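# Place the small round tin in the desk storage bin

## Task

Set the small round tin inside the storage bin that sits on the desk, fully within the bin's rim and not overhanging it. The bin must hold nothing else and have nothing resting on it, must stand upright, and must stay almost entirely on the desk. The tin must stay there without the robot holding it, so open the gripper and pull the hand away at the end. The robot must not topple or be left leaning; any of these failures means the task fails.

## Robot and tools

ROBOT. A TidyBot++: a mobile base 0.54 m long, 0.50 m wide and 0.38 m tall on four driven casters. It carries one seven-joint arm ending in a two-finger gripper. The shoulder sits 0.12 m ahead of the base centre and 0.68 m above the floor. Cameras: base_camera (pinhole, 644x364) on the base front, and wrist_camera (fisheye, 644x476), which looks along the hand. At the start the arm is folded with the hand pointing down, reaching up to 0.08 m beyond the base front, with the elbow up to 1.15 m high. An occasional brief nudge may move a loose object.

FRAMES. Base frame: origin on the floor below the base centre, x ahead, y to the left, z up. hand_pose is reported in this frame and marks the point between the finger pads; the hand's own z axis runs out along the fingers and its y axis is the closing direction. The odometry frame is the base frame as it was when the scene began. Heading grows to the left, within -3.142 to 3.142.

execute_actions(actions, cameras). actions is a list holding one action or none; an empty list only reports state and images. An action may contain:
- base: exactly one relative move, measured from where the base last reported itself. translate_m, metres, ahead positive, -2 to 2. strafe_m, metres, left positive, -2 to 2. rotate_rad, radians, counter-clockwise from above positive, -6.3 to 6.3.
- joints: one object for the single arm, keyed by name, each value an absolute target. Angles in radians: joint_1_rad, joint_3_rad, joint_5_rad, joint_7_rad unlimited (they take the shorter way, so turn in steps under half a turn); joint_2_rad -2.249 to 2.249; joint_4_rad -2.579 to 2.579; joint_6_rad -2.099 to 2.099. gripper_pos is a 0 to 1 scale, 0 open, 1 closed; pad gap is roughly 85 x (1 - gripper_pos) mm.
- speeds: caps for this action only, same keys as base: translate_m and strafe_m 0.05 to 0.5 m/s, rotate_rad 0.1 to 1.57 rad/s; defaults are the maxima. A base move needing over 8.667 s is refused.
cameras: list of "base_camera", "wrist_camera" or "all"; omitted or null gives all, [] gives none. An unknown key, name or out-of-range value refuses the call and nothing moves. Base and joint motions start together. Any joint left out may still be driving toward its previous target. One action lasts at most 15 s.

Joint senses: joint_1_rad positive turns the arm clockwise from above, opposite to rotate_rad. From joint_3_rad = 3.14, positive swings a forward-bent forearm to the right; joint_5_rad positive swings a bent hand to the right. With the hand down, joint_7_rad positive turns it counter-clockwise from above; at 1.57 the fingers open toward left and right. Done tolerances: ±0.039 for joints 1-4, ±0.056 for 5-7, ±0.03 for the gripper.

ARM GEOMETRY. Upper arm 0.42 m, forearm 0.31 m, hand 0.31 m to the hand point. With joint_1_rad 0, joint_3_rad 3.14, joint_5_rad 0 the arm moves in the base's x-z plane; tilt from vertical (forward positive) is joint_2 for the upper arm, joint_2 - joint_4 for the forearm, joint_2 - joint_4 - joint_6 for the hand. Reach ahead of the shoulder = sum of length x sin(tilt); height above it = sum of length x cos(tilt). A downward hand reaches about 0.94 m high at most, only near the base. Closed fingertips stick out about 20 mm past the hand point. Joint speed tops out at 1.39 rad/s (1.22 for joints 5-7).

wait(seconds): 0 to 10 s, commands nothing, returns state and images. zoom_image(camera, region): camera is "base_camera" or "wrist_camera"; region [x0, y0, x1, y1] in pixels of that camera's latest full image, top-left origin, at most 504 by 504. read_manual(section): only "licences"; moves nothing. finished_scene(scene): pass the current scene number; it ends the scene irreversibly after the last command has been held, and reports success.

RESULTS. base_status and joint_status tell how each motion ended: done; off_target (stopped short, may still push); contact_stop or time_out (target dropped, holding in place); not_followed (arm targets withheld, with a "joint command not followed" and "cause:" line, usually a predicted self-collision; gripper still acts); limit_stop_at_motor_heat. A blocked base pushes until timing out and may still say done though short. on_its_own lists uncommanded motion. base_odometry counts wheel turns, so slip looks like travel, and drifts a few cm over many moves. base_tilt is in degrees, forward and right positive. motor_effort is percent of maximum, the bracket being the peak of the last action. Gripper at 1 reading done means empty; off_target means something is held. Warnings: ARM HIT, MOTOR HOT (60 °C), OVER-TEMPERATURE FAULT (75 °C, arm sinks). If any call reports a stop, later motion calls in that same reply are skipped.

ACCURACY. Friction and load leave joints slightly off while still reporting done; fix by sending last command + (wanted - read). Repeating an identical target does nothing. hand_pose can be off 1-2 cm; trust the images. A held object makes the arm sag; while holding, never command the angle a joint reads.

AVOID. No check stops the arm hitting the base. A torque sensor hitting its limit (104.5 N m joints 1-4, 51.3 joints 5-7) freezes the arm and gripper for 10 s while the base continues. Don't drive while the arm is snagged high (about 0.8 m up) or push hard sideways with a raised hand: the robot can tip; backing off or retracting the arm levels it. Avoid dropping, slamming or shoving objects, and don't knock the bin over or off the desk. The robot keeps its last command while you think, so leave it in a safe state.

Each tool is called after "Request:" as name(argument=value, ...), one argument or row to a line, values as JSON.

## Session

Request:
execute_actions(
  actions=[],
)

Scene clock: 0.00 s.
base_odometry: x=+0.000 y=+0.000 heading=+0.000 (m, m, rad; odometry frame)
base_tilt: forward=-0.2 right=+1.2 (deg)
base_status: not commanded
joint_positions: joint_1_rad=-0.020 joint_2_rad=-0.307 joint_3_rad=+3.131 joint_4_rad=-2.506 joint_5_rad=-0.042 joint_6_rad=-0.875 joint_7_rad=+1.554 gripper_pos=+0.000
joint_status: not commanded
motor_effort: joint_1_rad=+1 joint_2_rad=-4 joint_3_rad=+2 joint_4_rad=+15 joint_5_rad=+1 joint_6_rad=+0 joint_7_rad=+0 (%)
hand_pose: x=+0.2664 y=+0.0155 z=+0.5875 quat_wxyz=(-0.016, +0.999, -0.006, +0.033) (m; base frame)
pictures: base_camera, wrist_camera
Images, in order (width x height): base_camera 644x364, wrist_camera 644x476.

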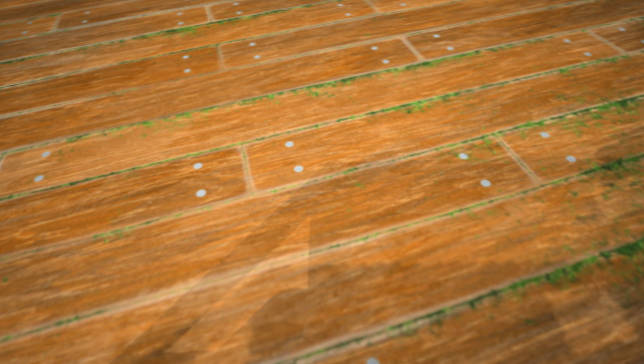

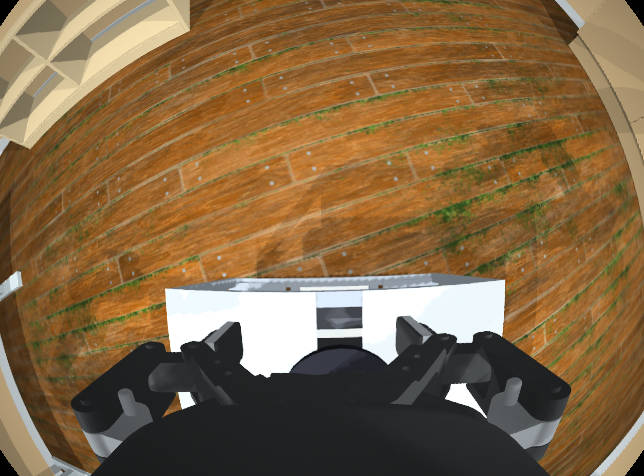

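Request:
execute_actions(
  actions=[
    {"joints": {"joint_1_rad": -1.0, "joint_2_rad": -0.3, "joint_3_rad": 3.16, "joint_4_rad": -1.5, "joint_5_rad": 0.04, "joint_6_rad": -0.87, "joint_7_rad": 1.59}},
  ],
  cameras=["wrist_camera"],
)

Scene clock: 4.47 s.
base_odometry: x=+0.000 y=+0.000 heading=+0.000 (m, m, rad; odometry frame)
base_tilt: forward=-0.2 right=+1.2 (deg)
base_status: not commanded
joint_positions: joint_1_rad=-0.975 joint_2_rad=-0.307 joint_3_rad=+3.136 joint_4_rad=-1.511 joint_5_rad=-0.003 joint_6_rad=-0.875 joint_7_rad=+1.566 gripper_pos=+0.000
joint_status: all done
motor_effort: joint_1_rad=+0(0) joint_2_rad=-11(10) joint_3_rad=+2(1) joint_4_rad=+22(22) joint_5_rad=+1(1) joint_6_rad=+6(6) joint_7_rad=+0(0) (%)
hand_pose: x=+0.3607 y=+0.3656 z=+1.0436 quat_wxyz=(-0.240, +0.762, +0.404, +0.446) (m; base frame)
pictures: wrist_camera
Images, in order (width x height): wrist_camera 644x476.

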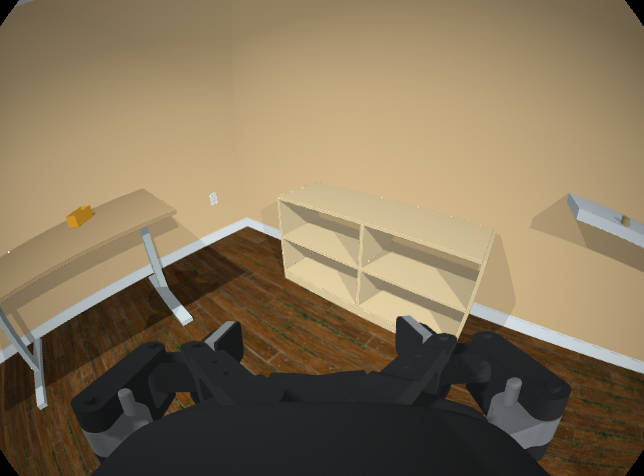

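Request:
zoom_image(
  camera="wrist_camera",
  region=[544, 180, 644, 260],
)

Request:
zoom_image(
  camera="wrist_camera",
  region=[0, 170, 200, 330],
)

Request:
zoom_image(
  camera="wrist_camera",
  region=[50, 190, 110, 240],
)

Region (544, 180, 644, 260) of wrist_camera's 644x476 image, scaled by 5.040; it fills the top 403 rows of this view, and the rest is white.

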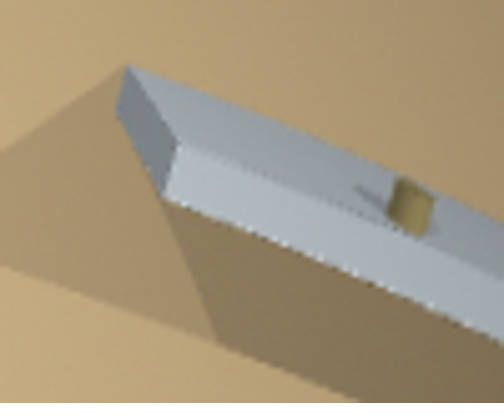

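Region (0, 170, 200, 330) of wrist_camera's 644x476 image, scaled by 2.520; it fills the top 403 rows of this view, and the rest is white.

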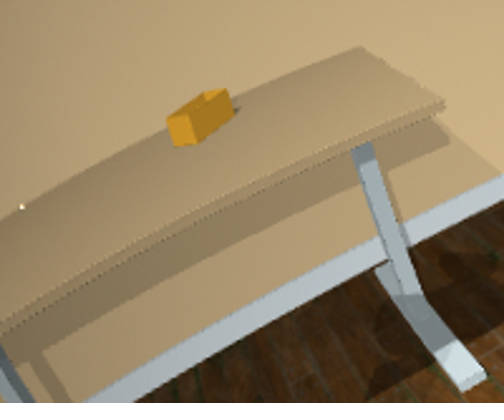

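Region (50, 190, 110, 240) of wrist_camera's 644x476 image, scaled by 8.400.

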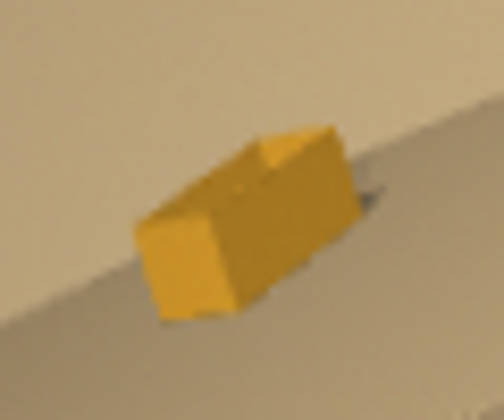

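Request:
execute_actions(
  actions=[
    {"base": {"translate_m": 1.05}, "joints": {"joint_1_rad": 0.03, "joint_2_rad": 0.078, "joint_4_rad": -0.94, "joint_6_rad": -1.935}},
  ],
)

Scene clock: 33.83 s.
base_odometry: x=+1.050 y=-0.001 heading=-0.001 (m, m, rad; odometry frame)
base_tilt: forward=-0.2 right=+1.2 (deg)
base_status: done
joint_positions: joint_1_rad=+0.006 joint_2_rad=+0.073 joint_3_rad=+3.143 joint_4_rad=-0.956 joint_5_rad=+0.000 joint_6_rad=-1.916 joint_7_rad=+1.566 gripper_pos=+0.000
joint_status: all done
motor_effort: joint_1_rad=+1(2) joint_2_rad=-20(24) joint_3_rad=+1(4) joint_4_rad=+17(23) joint_5_rad=+1(1) joint_6_rad=+1(6) joint_7_rad=+0(0) (%)
hand_pose: x=+0.4800 y=-0.0013 z=+0.9583 quat_wxyz=(+0.000, +0.995, -0.006, +0.098) (m; base frame)
pictures: base_camera, wrist_camera
Images, in order (width x height): base_camera 644x364, wrist_camera 644x476.

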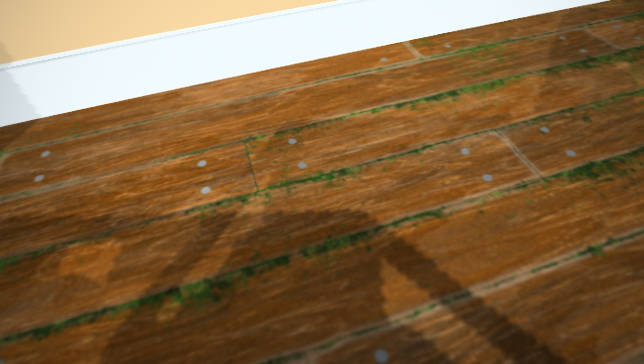

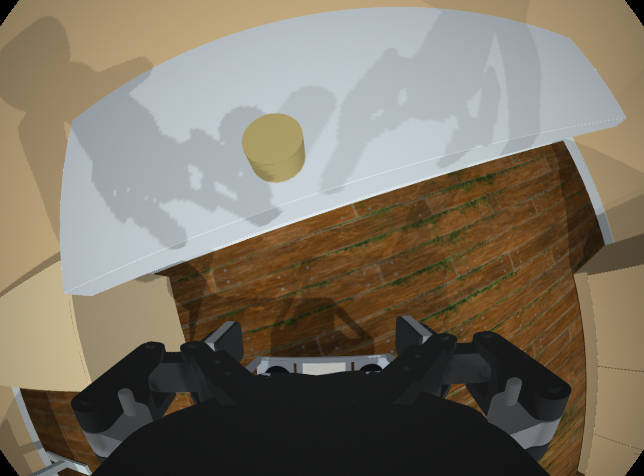

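Request:
zoom_image(
  camera="wrist_camera",
  region=[215, 90, 335, 250],
)

Request:
zoom_image(
  camera="wrist_camera",
  region=[200, 290, 450, 390],
)

Region (215, 90, 335, 250) of wrist_camera's 644x476 image, scaled by 3.150; it fills the left 378 columns of this view, and the rest is white.

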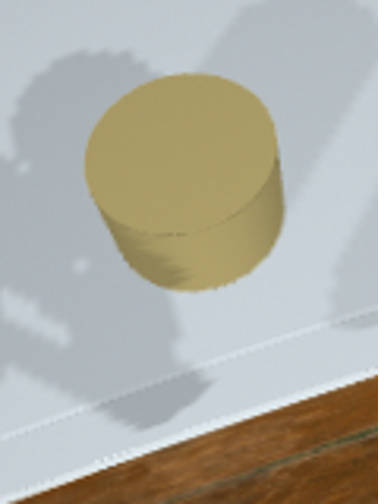

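Region (200, 290, 450, 390) of wrist_camera's 644x476 image, scaled by 2.016; it fills the top 202 rows of this view, and the rest is white.

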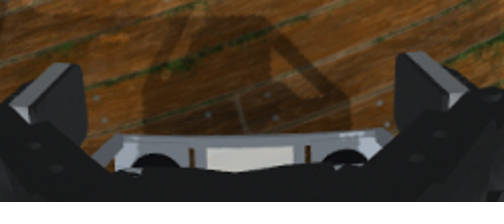

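Request:
execute_actions(
  actions=[
    {"joints": {"joint_1_rad": -0.084, "joint_2_rad": 0.409, "joint_4_rad": -0.674, "joint_6_rad": -1.827}},
  ],
  cameras=["wrist_camera"],
)

Request:
zoom_image(
  camera="wrist_camera",
  region=[200, 220, 450, 390],
)

Scene clock: 43.00 s.
base_odometry: x=+1.050 y=-0.001 heading=-0.001 (m, m, rad; odometry frame)
base_tilt: forward=-0.1 right=+1.3 (deg)
base_status: not commanded
joint_positions: joint_1_rad=-0.059 joint_2_rad=+0.410 joint_3_rad=+3.143 joint_4_rad=-0.691 joint_5_rad=+0.001 joint_6_rad=-1.846 joint_7_rad=+1.566 gripper_pos=+0.000
joint_status: all done
motor_effort: joint_1_rad=+0(0) joint_2_rad=-34(38) joint_3_rad=+1(1) joint_4_rad=+17(18) joint_5_rad=+0(1) joint_6_rad=+0(1) joint_7_rad=+0(0) (%)
hand_pose: x=+0.6262 y=+0.0307 z=+0.9045 quat_wxyz=(-0.002, +0.995, +0.026, +0.097) (m; base frame)
pictures: wrist_camera
Images, in order (width x height): wrist_camera 644x476.

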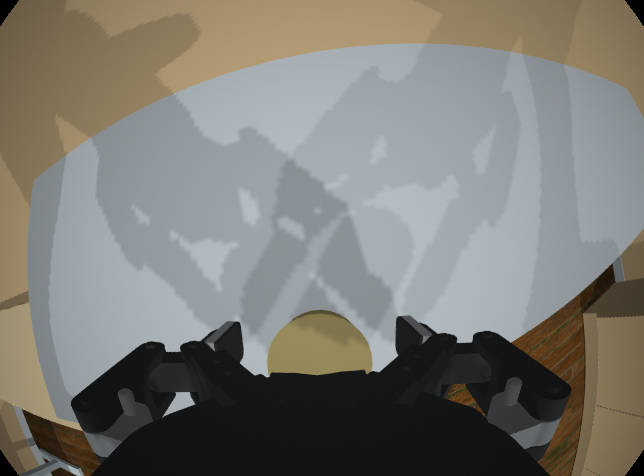

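Region (200, 220, 450, 390) of wrist_camera's 644x476 image, scaled by 2.016; it fills the top 343 rows of this view, and the rest is white.

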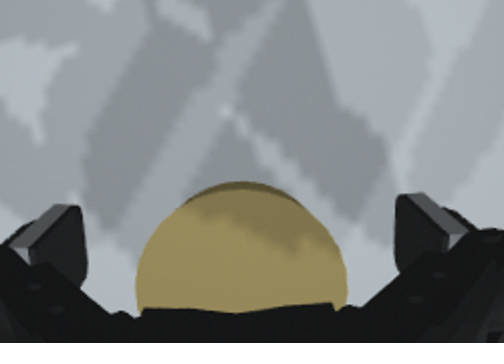

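Request:
execute_actions(
  actions=[
    {"joints": {"joint_4_rad": -0.659, "joint_6_rad": -1.903, "gripper_pos": 0.2}},
  ],
  cameras=["wrist_camera"],
)

Scene clock: 46.87 s.
base_odometry: x=+1.050 y=-0.001 heading=-0.001 (m, m, rad; odometry frame)
base_tilt: forward=-0.2 right=+1.2 (deg)
base_status: not commanded
joint_positions: joint_1_rad=-0.059 joint_2_rad=+0.410 joint_3_rad=+3.143 joint_4_rad=-0.674 joint_5_rad=+0.001 joint_6_rad=-1.886 joint_7_rad=+1.566 gripper_pos=+0.200
joint_status: all done
motor_effort: joint_1_rad=+0(1) joint_2_rad=-33(36) joint_3_rad=+1(1) joint_4_rad=+16(17) joint_5_rad=+0(1) joint_6_rad=+1(1) joint_7_rad=+0(0) (%)
hand_pose: x=+0.6167 y=+0.0301 z=+0.9080 quat_wxyz=(-0.002, +0.996, +0.026, +0.085) (m; base frame)
pictures: wrist_camera
Images, in order (width x height): wrist_camera 644x476.

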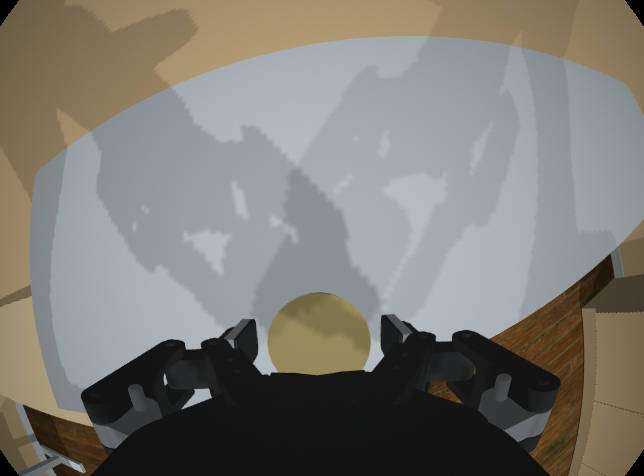

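Well centred now. Closing the gripper.

Request:
execute_actions(
  actions=[
    {"joints": {"gripper_pos": 1.0}},
  ],
  cameras=["wrist_camera"],
)

Scene clock: 50.60 s.
base_odometry: x=+1.050 y=-0.001 heading=-0.001 (m, m, rad; odometry frame)
base_tilt: forward=-0.1 right=+1.1 (deg)
base_status: not commanded
joint_positions: joint_1_rad=-0.059 joint_2_rad=+0.406 joint_3_rad=+3.143 joint_4_rad=-0.664 joint_5_rad=+0.004 joint_6_rad=-1.886 joint_7_rad=+1.566 gripper_pos=+0.511
joint_status: gripper_pos off_target (ended at +0.511, target +1.000)
motor_effort: joint_1_rad=+0(1) joint_2_rad=-33(35) joint_3_rad=+1(0) joint_4_rad=+17(17) joint_5_rad=+1(1) joint_6_rad=+1(1) joint_7_rad=+0(0) (%)
hand_pose: x=+0.6174 y=+0.0293 z=+0.9131 quat_wxyz=(-0.001, +0.995, +0.026, +0.092) (m; base frame)
pictures: wrist_camera
Images, in order (width x height): wrist_camera 644x476.

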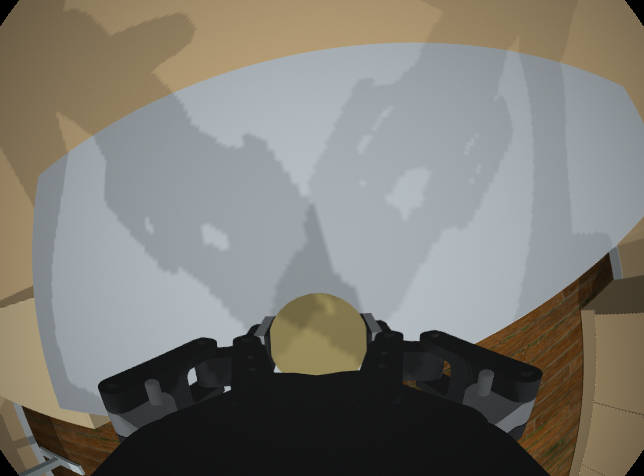

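Request:
execute_actions(
  actions=[
    {"base": {"rotate_rad": 0.76}, "joints": {"joint_1_rad": -0.5, "joint_2_rad": 0.1, "joint_6_rad": -1.6, "gripper_pos": 1.0}, "speeds": {"rotate_rad": 1.0}},
  ],
)

Scene clock: 62.20 s.
base_odometry: x=+1.050 y=-0.001 heading=+0.759 (m, m, rad; odometry frame)
base_tilt: forward=-0.2 right=+1.2 (deg)
base_status: done
joint_positions: joint_1_rad=-0.485 joint_2_rad=+0.099 joint_3_rad=+3.149 joint_4_rad=-0.664 joint_5_rad=+0.007 joint_6_rad=-1.620 joint_7_rad=+1.566 gripper_pos=+0.511
joint_status: gripper_pos off_target (ended at +0.511, target +1.000); the others done
motor_effort: joint_1_rad=+1(5) joint_2_rad=-21(38) joint_3_rad=+1(4) joint_4_rad=+16(18) joint_5_rad=+0(4) joint_6_rad=+5(4) joint_7_rad=+0(0) (%)
hand_pose: x=+0.5395 y=+0.2168 z=+1.1015 quat_wxyz=(-0.085, +0.904, +0.216, +0.360) (m; base frame)
pictures: base_camera, wrist_camera
Images, in order (width x height): base_camera 644x364, wrist_camera 644x476.

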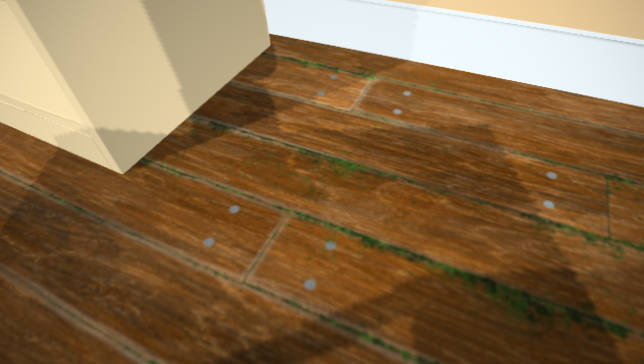

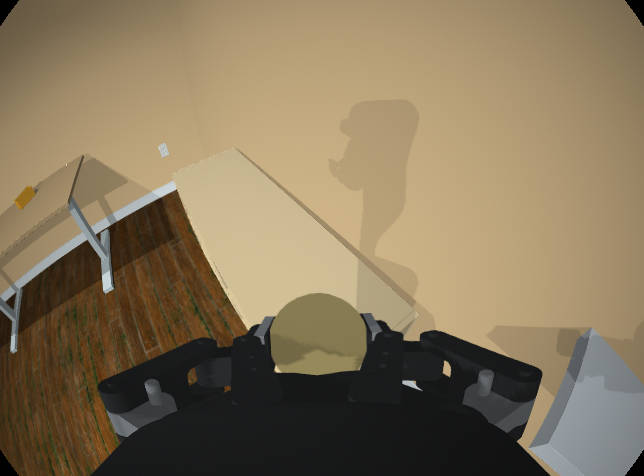

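Request:
zoom_image(
  camera="wrist_camera",
  region=[0, 140, 140, 310],
)

Region (0, 140, 140, 310) of wrist_camera's 644x476 image, scaled by 2.965; it fills the left 415 columns of this view, and the rest is white.

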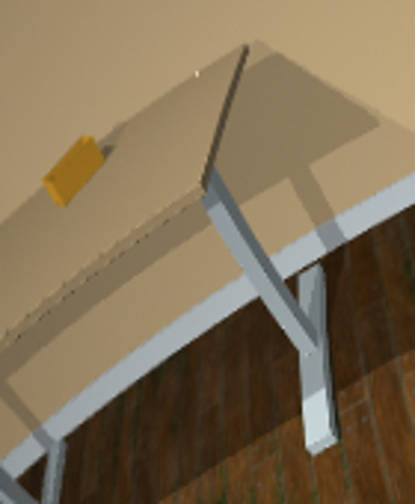

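Request:
execute_actions(
  actions=[
    {"base": {"strafe_m": 1.68}, "joints": {"joint_1_rad": -1.15, "joint_2_rad": -0.05, "joint_4_rad": -1.175, "joint_5_rad": -0.155, "joint_6_rad": -1.73, "joint_7_rad": 2.28, "gripper_pos": 1.0}},
  ],
)

Scene clock: 83.13 s.
base_odometry: x=-0.108 y=+1.217 heading=+0.760 (m, m, rad; odometry frame)
base_tilt: forward=-0.2 right=+1.2 (deg)
base_status: done
joint_positions: joint_1_rad=-1.126 joint_2_rad=-0.033 joint_3_rad=+3.149 joint_4_rad=-1.162 joint_5_rad=-0.115 joint_6_rad=-1.710 joint_7_rad=+2.258 gripper_pos=+0.511
joint_status: gripper_pos off_target (ended at +0.511, target +1.000); the others done
motor_effort: joint_1_rad=+0(2) joint_2_rad=-17(23) joint_3_rad=+1(0) joint_4_rad=+18(18) joint_5_rad=+0(1) joint_6_rad=+2(6) joint_7_rad=+0(1) (%)
hand_pose: x=+0.2442 y=+0.3417 z=+0.9417 quat_wxyz=(-0.086, +0.598, +0.785, +0.135) (m; base frame)
pictures: base_camera, wrist_camera
Images, in order (width x height): base_camera 644x364, wrist_camera 644x476.

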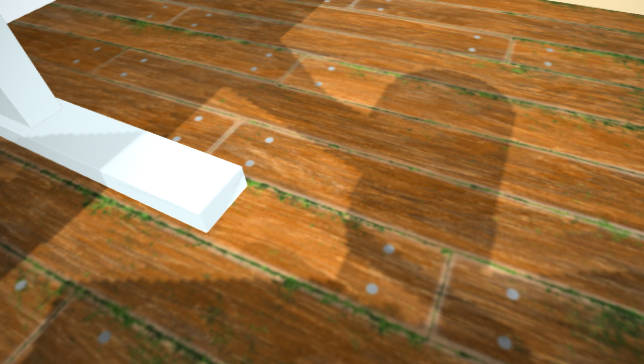

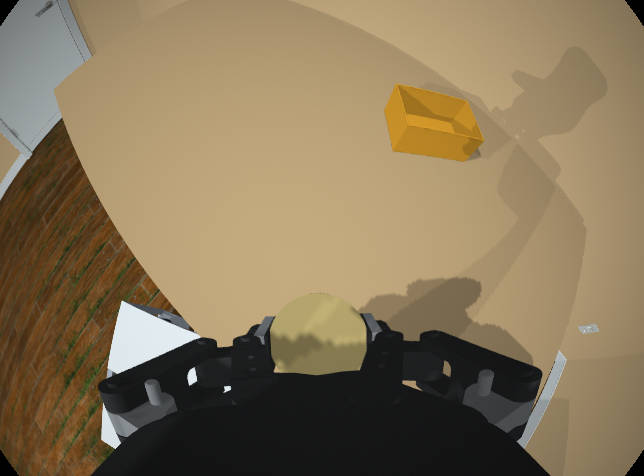

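Request:
zoom_image(
  camera="wrist_camera",
  region=[370, 65, 510, 175],
)

Request:
zoom_image(
  camera="wrist_camera",
  region=[40, 70, 290, 400],
)

Region (370, 65, 510, 175) of wrist_camera's 644x476 image, scaled by 3.600; it fills the top 396 rows of this view, and the rest is white.

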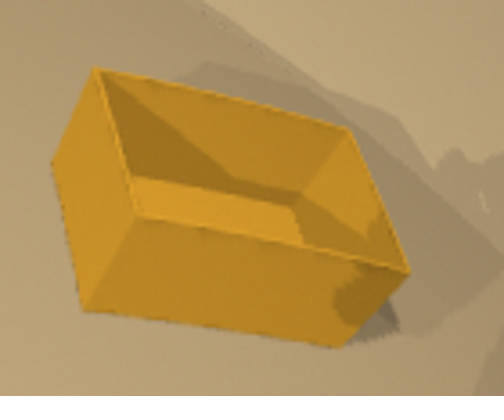

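Region (40, 70, 290, 400) of wrist_camera's 644x476 image, scaled by 1.527; it fills the left 382 columns of this view, and the rest is white.

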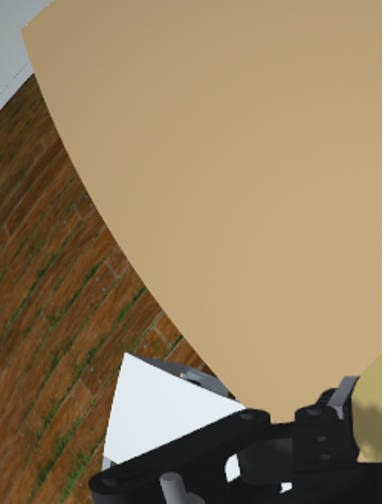

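Request:
execute_actions(
  actions=[
    {"base": {"strafe_m": 0.15}, "joints": {"joint_1_rad": -1.063, "joint_2_rad": 0.64, "joint_4_rad": -0.545, "joint_6_rad": -1.602, "joint_7_rad": 2.31, "gripper_pos": 1.0}},
  ],
)

Scene clock: 99.93 s.
base_odometry: x=-0.211 y=+1.325 heading=+0.761 (m, m, rad; odometry frame)
base_tilt: forward=-0.2 right=+1.2 (deg)
base_status: done
joint_positions: joint_1_rad=-1.088 joint_2_rad=+0.633 joint_3_rad=+3.149 joint_4_rad=-0.563 joint_5_rad=-0.115 joint_6_rad=-1.622 joint_7_rad=+2.286 gripper_pos=+0.511
joint_status: gripper_pos off_target (ended at +0.511, target +1.000); the others done
motor_effort: joint_1_rad=+0(2) joint_2_rad=-42(44) joint_3_rad=+0(0) joint_4_rad=+18(19) joint_5_rad=+0(1) joint_6_rad=+2(3) joint_7_rad=+0(0) (%)
hand_pose: x=+0.3860 y=+0.5826 z=+0.8426 quat_wxyz=(-0.082, +0.604, +0.779, +0.148) (m; base frame)
pictures: base_camera, wrist_camera
Images, in order (width x height): base_camera 644x364, wrist_camera 644x476.

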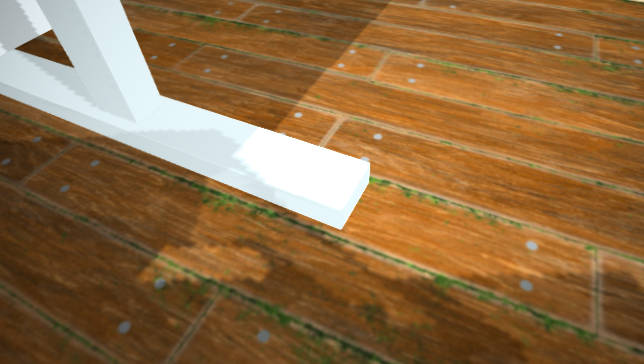

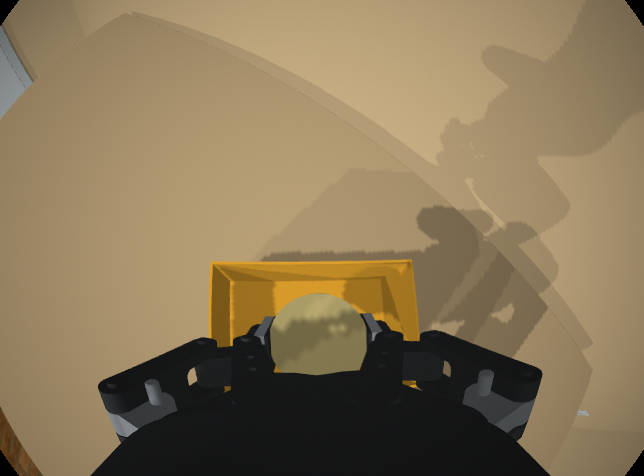

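Request:
zoom_image(
  camera="wrist_camera",
  region=[190, 240, 450, 410],
)

Region (190, 240, 450, 410) of wrist_camera's 644x476 image, scaled by 1.938; it fills the top 330 rows of this view, and the rest is white.

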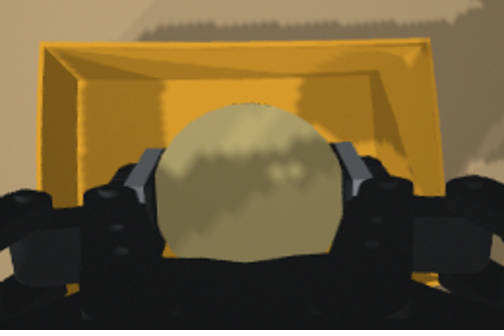

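Request:
execute_actions(
  actions=[
    {"joints": {"joint_1_rad": -1.051, "joint_2_rad": 0.671, "joint_4_rad": -0.748, "joint_6_rad": -1.48, "joint_7_rad": 2.339, "gripper_pos": 1.0}},
  ],
  cameras=["wrist_camera"],
)

Request:
zoom_image(
  camera="wrist_camera",
  region=[130, 200, 510, 420],
)

Scene clock: 119.57 s.
base_odometry: x=-0.211 y=+1.325 heading=+0.761 (m, m, rad; odometry frame)
base_tilt: forward=-0.2 right=+1.1 (deg)
base_status: not commanded
joint_positions: joint_1_rad=-1.078 joint_2_rad=+0.665 joint_3_rad=+3.149 joint_4_rad=-0.739 joint_5_rad=-0.115 joint_6_rad=-1.501 joint_7_rad=+2.315 gripper_pos=+0.511
joint_status: gripper_pos off_target (ended at +0.511, target +1.000); the others done
motor_effort: joint_1_rad=+1(1) joint_2_rad=-45(47) joint_3_rad=+1(0) joint_4_rad=+19(20) joint_5_rad=+0(0) joint_6_rad=+2(3) joint_7_rad=+0(0) (%)
hand_pose: x=+0.3934 y=+0.5819 z=+0.7644 quat_wxyz=(-0.074, +0.608, +0.783, +0.107) (m; base frame)
pictures: wrist_camera
Images, in order (width x height): wrist_camera 644x476.

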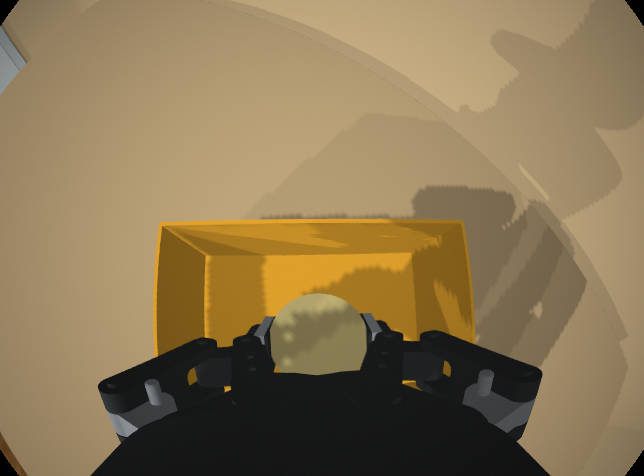

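Region (130, 200, 510, 420) of wrist_camera's 644x476 image, scaled by 1.326; it fills the top 292 rows of this view, and the rest is white.

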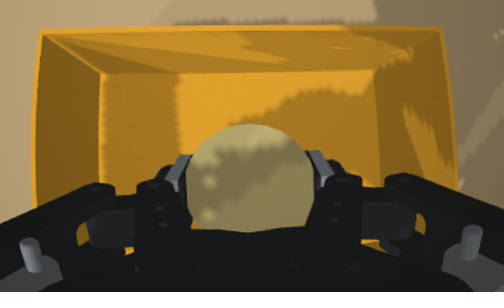

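Request:
execute_actions(
  actions=[
    {"joints": {"joint_4_rad": -0.826, "joint_6_rad": -1.41, "gripper_pos": 1.0}},
  ],
  cameras=["wrist_camera"],
)

Request:
zoom_image(
  camera="wrist_camera",
  region=[100, 190, 540, 430],
)

Scene clock: 125.63 s.
base_odometry: x=-0.211 y=+1.325 heading=+0.761 (m, m, rad; odometry frame)
base_tilt: forward=-0.2 right=+1.2 (deg)
base_status: not commanded
joint_positions: joint_1_rad=-1.078 joint_2_rad=+0.667 joint_3_rad=+3.149 joint_4_rad=-0.815 joint_5_rad=-0.115 joint_6_rad=-1.431 joint_7_rad=+2.315 gripper_pos=+0.511
joint_status: gripper_pos off_target (ended at +0.511, target +1.000); the others done
motor_effort: joint_1_rad=+1(1) joint_2_rad=-45(47) joint_3_rad=+0(0) joint_4_rad=+20(21) joint_5_rad=+0(0) joint_6_rad=+1(1) joint_7_rad=+0(0) (%)
hand_pose: x=+0.3945 y=+0.5831 z=+0.7388 quat_wxyz=(-0.073, +0.611, +0.781, +0.103) (m; base frame)
pictures: wrist_camera
Images, in order (width x height): wrist_camera 644x476.

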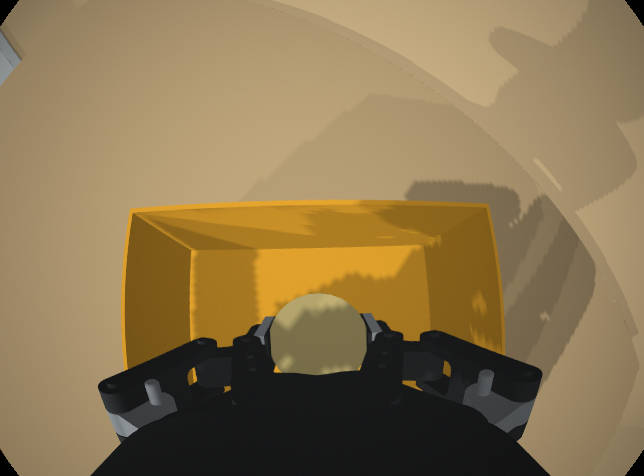

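Region (100, 190, 540, 430) of wrist_camera's 644x476 image, scaled by 1.145; it fills the top 275 rows of this view, and the rest is white.

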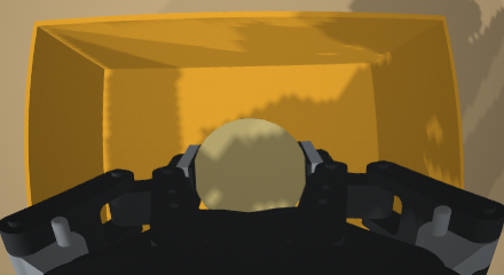

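Request:
execute_actions(
  actions=[
    {"joints": {"joint_4_rad": -0.847, "joint_6_rad": -1.393, "gripper_pos": 1.0}},
  ],
  cameras=["wrist_camera"],
)

Scene clock: 127.83 s.
base_odometry: x=-0.211 y=+1.325 heading=+0.761 (m, m, rad; odometry frame)
base_tilt: forward=-0.1 right=+1.1 (deg)
base_status: not commanded
joint_positions: joint_1_rad=-1.078 joint_2_rad=+0.665 joint_3_rad=+3.149 joint_4_rad=-0.830 joint_5_rad=-0.116 joint_6_rad=-1.413 joint_7_rad=+2.315 gripper_pos=+0.511
joint_status: gripper_pos off_target (ended at +0.511, target +1.000); the others done
motor_effort: joint_1_rad=+1(0) joint_2_rad=-42(45) joint_3_rad=+0(1) joint_4_rad=+18(18) joint_5_rad=-1(1) joint_6_rad=+1(2) joint_7_rad=+0(0) (%)
hand_pose: x=+0.3952 y=+0.5842 z=+0.7357 quat_wxyz=(-0.074, +0.612, +0.780, +0.106) (m; base frame)
pictures: wrist_camera
Images, in order (width x height): wrist_camera 644x476.

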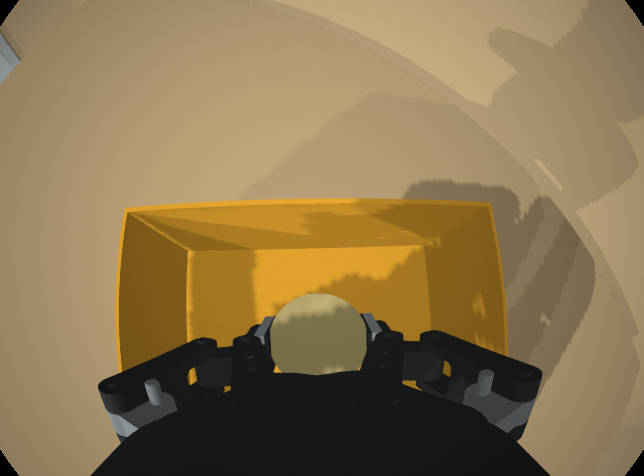

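The efforts dropped, which means light contact with the bin floor. Releasing.

Request:
execute_actions(
  actions=[
    {"joints": {"gripper_pos": 0.37}},
  ],
  cameras=["wrist_camera"],
)

Scene clock: 129.40 s.
base_odometry: x=-0.211 y=+1.325 heading=+0.761 (m, m, rad; odometry frame)
base_tilt: forward=-0.1 right=+1.2 (deg)
base_status: not commanded
joint_positions: joint_1_rad=-1.078 joint_2_rad=+0.665 joint_3_rad=+3.149 joint_4_rad=-0.831 joint_5_rad=-0.116 joint_6_rad=-1.413 joint_7_rad=+2.315 gripper_pos=+0.370
joint_status: all done
motor_effort: joint_1_rad=+1(1) joint_2_rad=-45(45) joint_3_rad=-1(0) joint_4_rad=+19(20) joint_5_rad=+0(0) joint_6_rad=+2(1) joint_7_rad=+0(0) (%)
hand_pose: x=+0.3951 y=+0.5839 z=+0.7354 quat_wxyz=(-0.074, +0.612, +0.780, +0.105) (m; base frame)
pictures: wrist_camera
Images, in order (width x height): wrist_camera 644x476.

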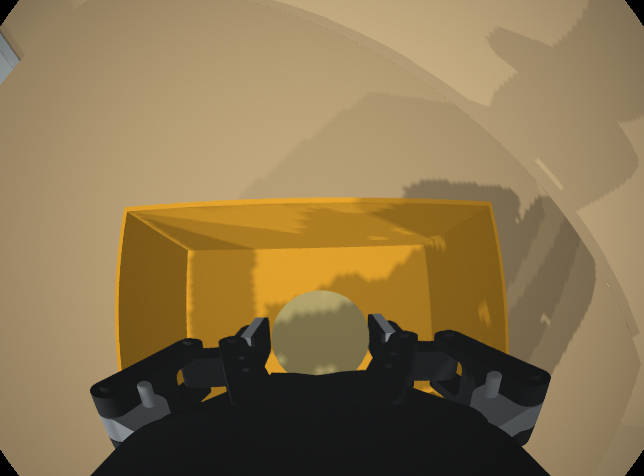

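Request:
execute_actions(
  actions=[
    {"joints": {"joint_2_rad": 0.35}},
  ],
  cameras=["wrist_camera"],
)

Scene clock: 133.47 s.
base_odometry: x=-0.211 y=+1.325 heading=+0.761 (m, m, rad; odometry frame)
base_tilt: forward=-0.2 right=+1.2 (deg)
base_status: not commanded
joint_positions: joint_1_rad=-1.078 joint_2_rad=+0.343 joint_3_rad=+3.149 joint_4_rad=-0.838 joint_5_rad=-0.116 joint_6_rad=-1.413 joint_7_rad=+2.315 gripper_pos=+0.370
joint_status: all done
motor_effort: joint_1_rad=+1(1) joint_2_rad=-34(48) joint_3_rad=+1(0) joint_4_rad=+19(21) joint_5_rad=-1(0) joint_6_rad=+3(3) joint_7_rad=+0(0) (%)
hand_pose: x=+0.3709 y=+0.5389 z=+0.9338 quat_wxyz=(-0.099, +0.586, +0.762, +0.257) (m; base frame)
pictures: wrist_camera
Images, in order (width x height): wrist_camera 644x476.

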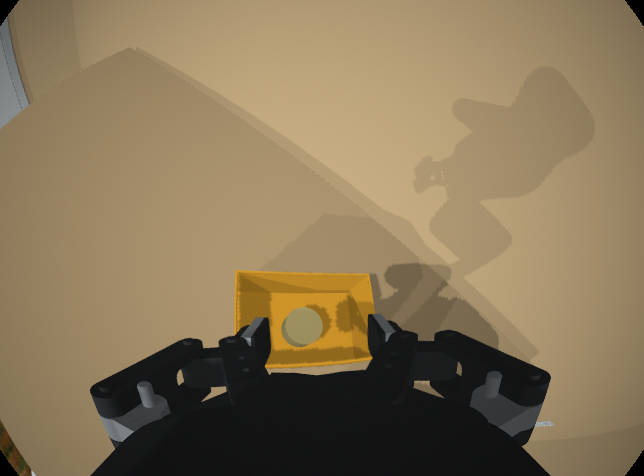

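The tin is upright in the bin. Moving clear.

Request:
execute_actions(
  actions=[
    {"base": {"strafe_m": -0.4}, "joints": {"joint_2_rad": -0.25, "joint_4_rad": -1.4, "joint_6_rad": -1.3, "joint_7_rad": 1.57}},
  ],
)

Scene clock: 136.80 s.
base_odometry: x=+0.065 y=+1.035 heading=+0.761 (m, m, rad; odometry frame)
base_tilt: forward=-0.1 right=+1.2 (deg)
base_status: done
joint_positions: joint_1_rad=-1.072 joint_2_rad=-0.257 joint_3_rad=+3.149 joint_4_rad=-1.382 joint_5_rad=-0.116 joint_6_rad=-1.321 joint_7_rad=+1.591 gripper_pos=+0.370
joint_status: all done
motor_effort: joint_1_rad=+0(3) joint_2_rad=-11(38) joint_3_rad=+2(1) joint_4_rad=+20(21) joint_5_rad=+0(1) joint_6_rad=+5(6) joint_7_rad=+0(1) (%)
hand_pose: x=+0.2698 y=+0.3454 z=+0.9872 quat_wxyz=(-0.220, +0.801, +0.489, +0.266) (m; base frame)
pictures: base_camera, wrist_camera
Images, in order (width x height): base_camera 644x364, wrist_camera 644x476.

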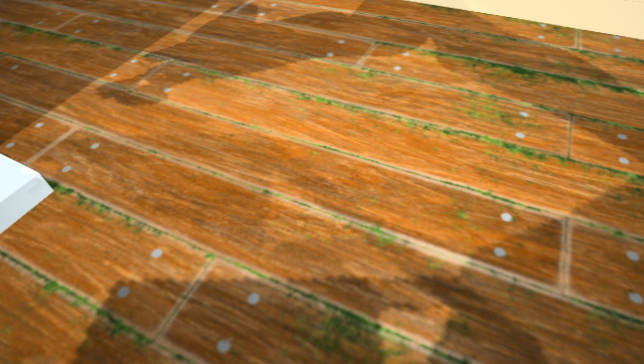

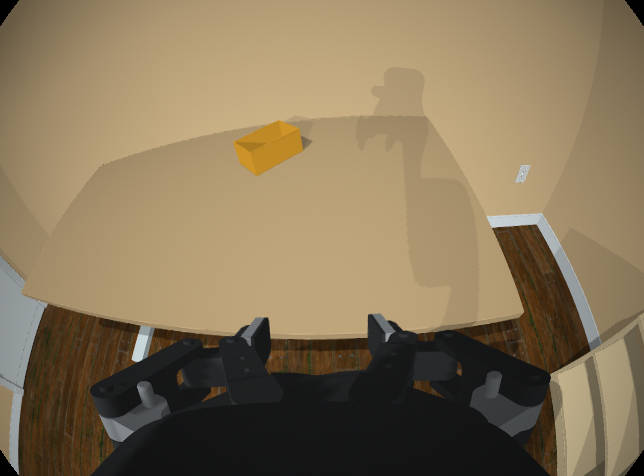

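Request:
finished_scene(
  scene=2,
)

The scene is finished: the task was done.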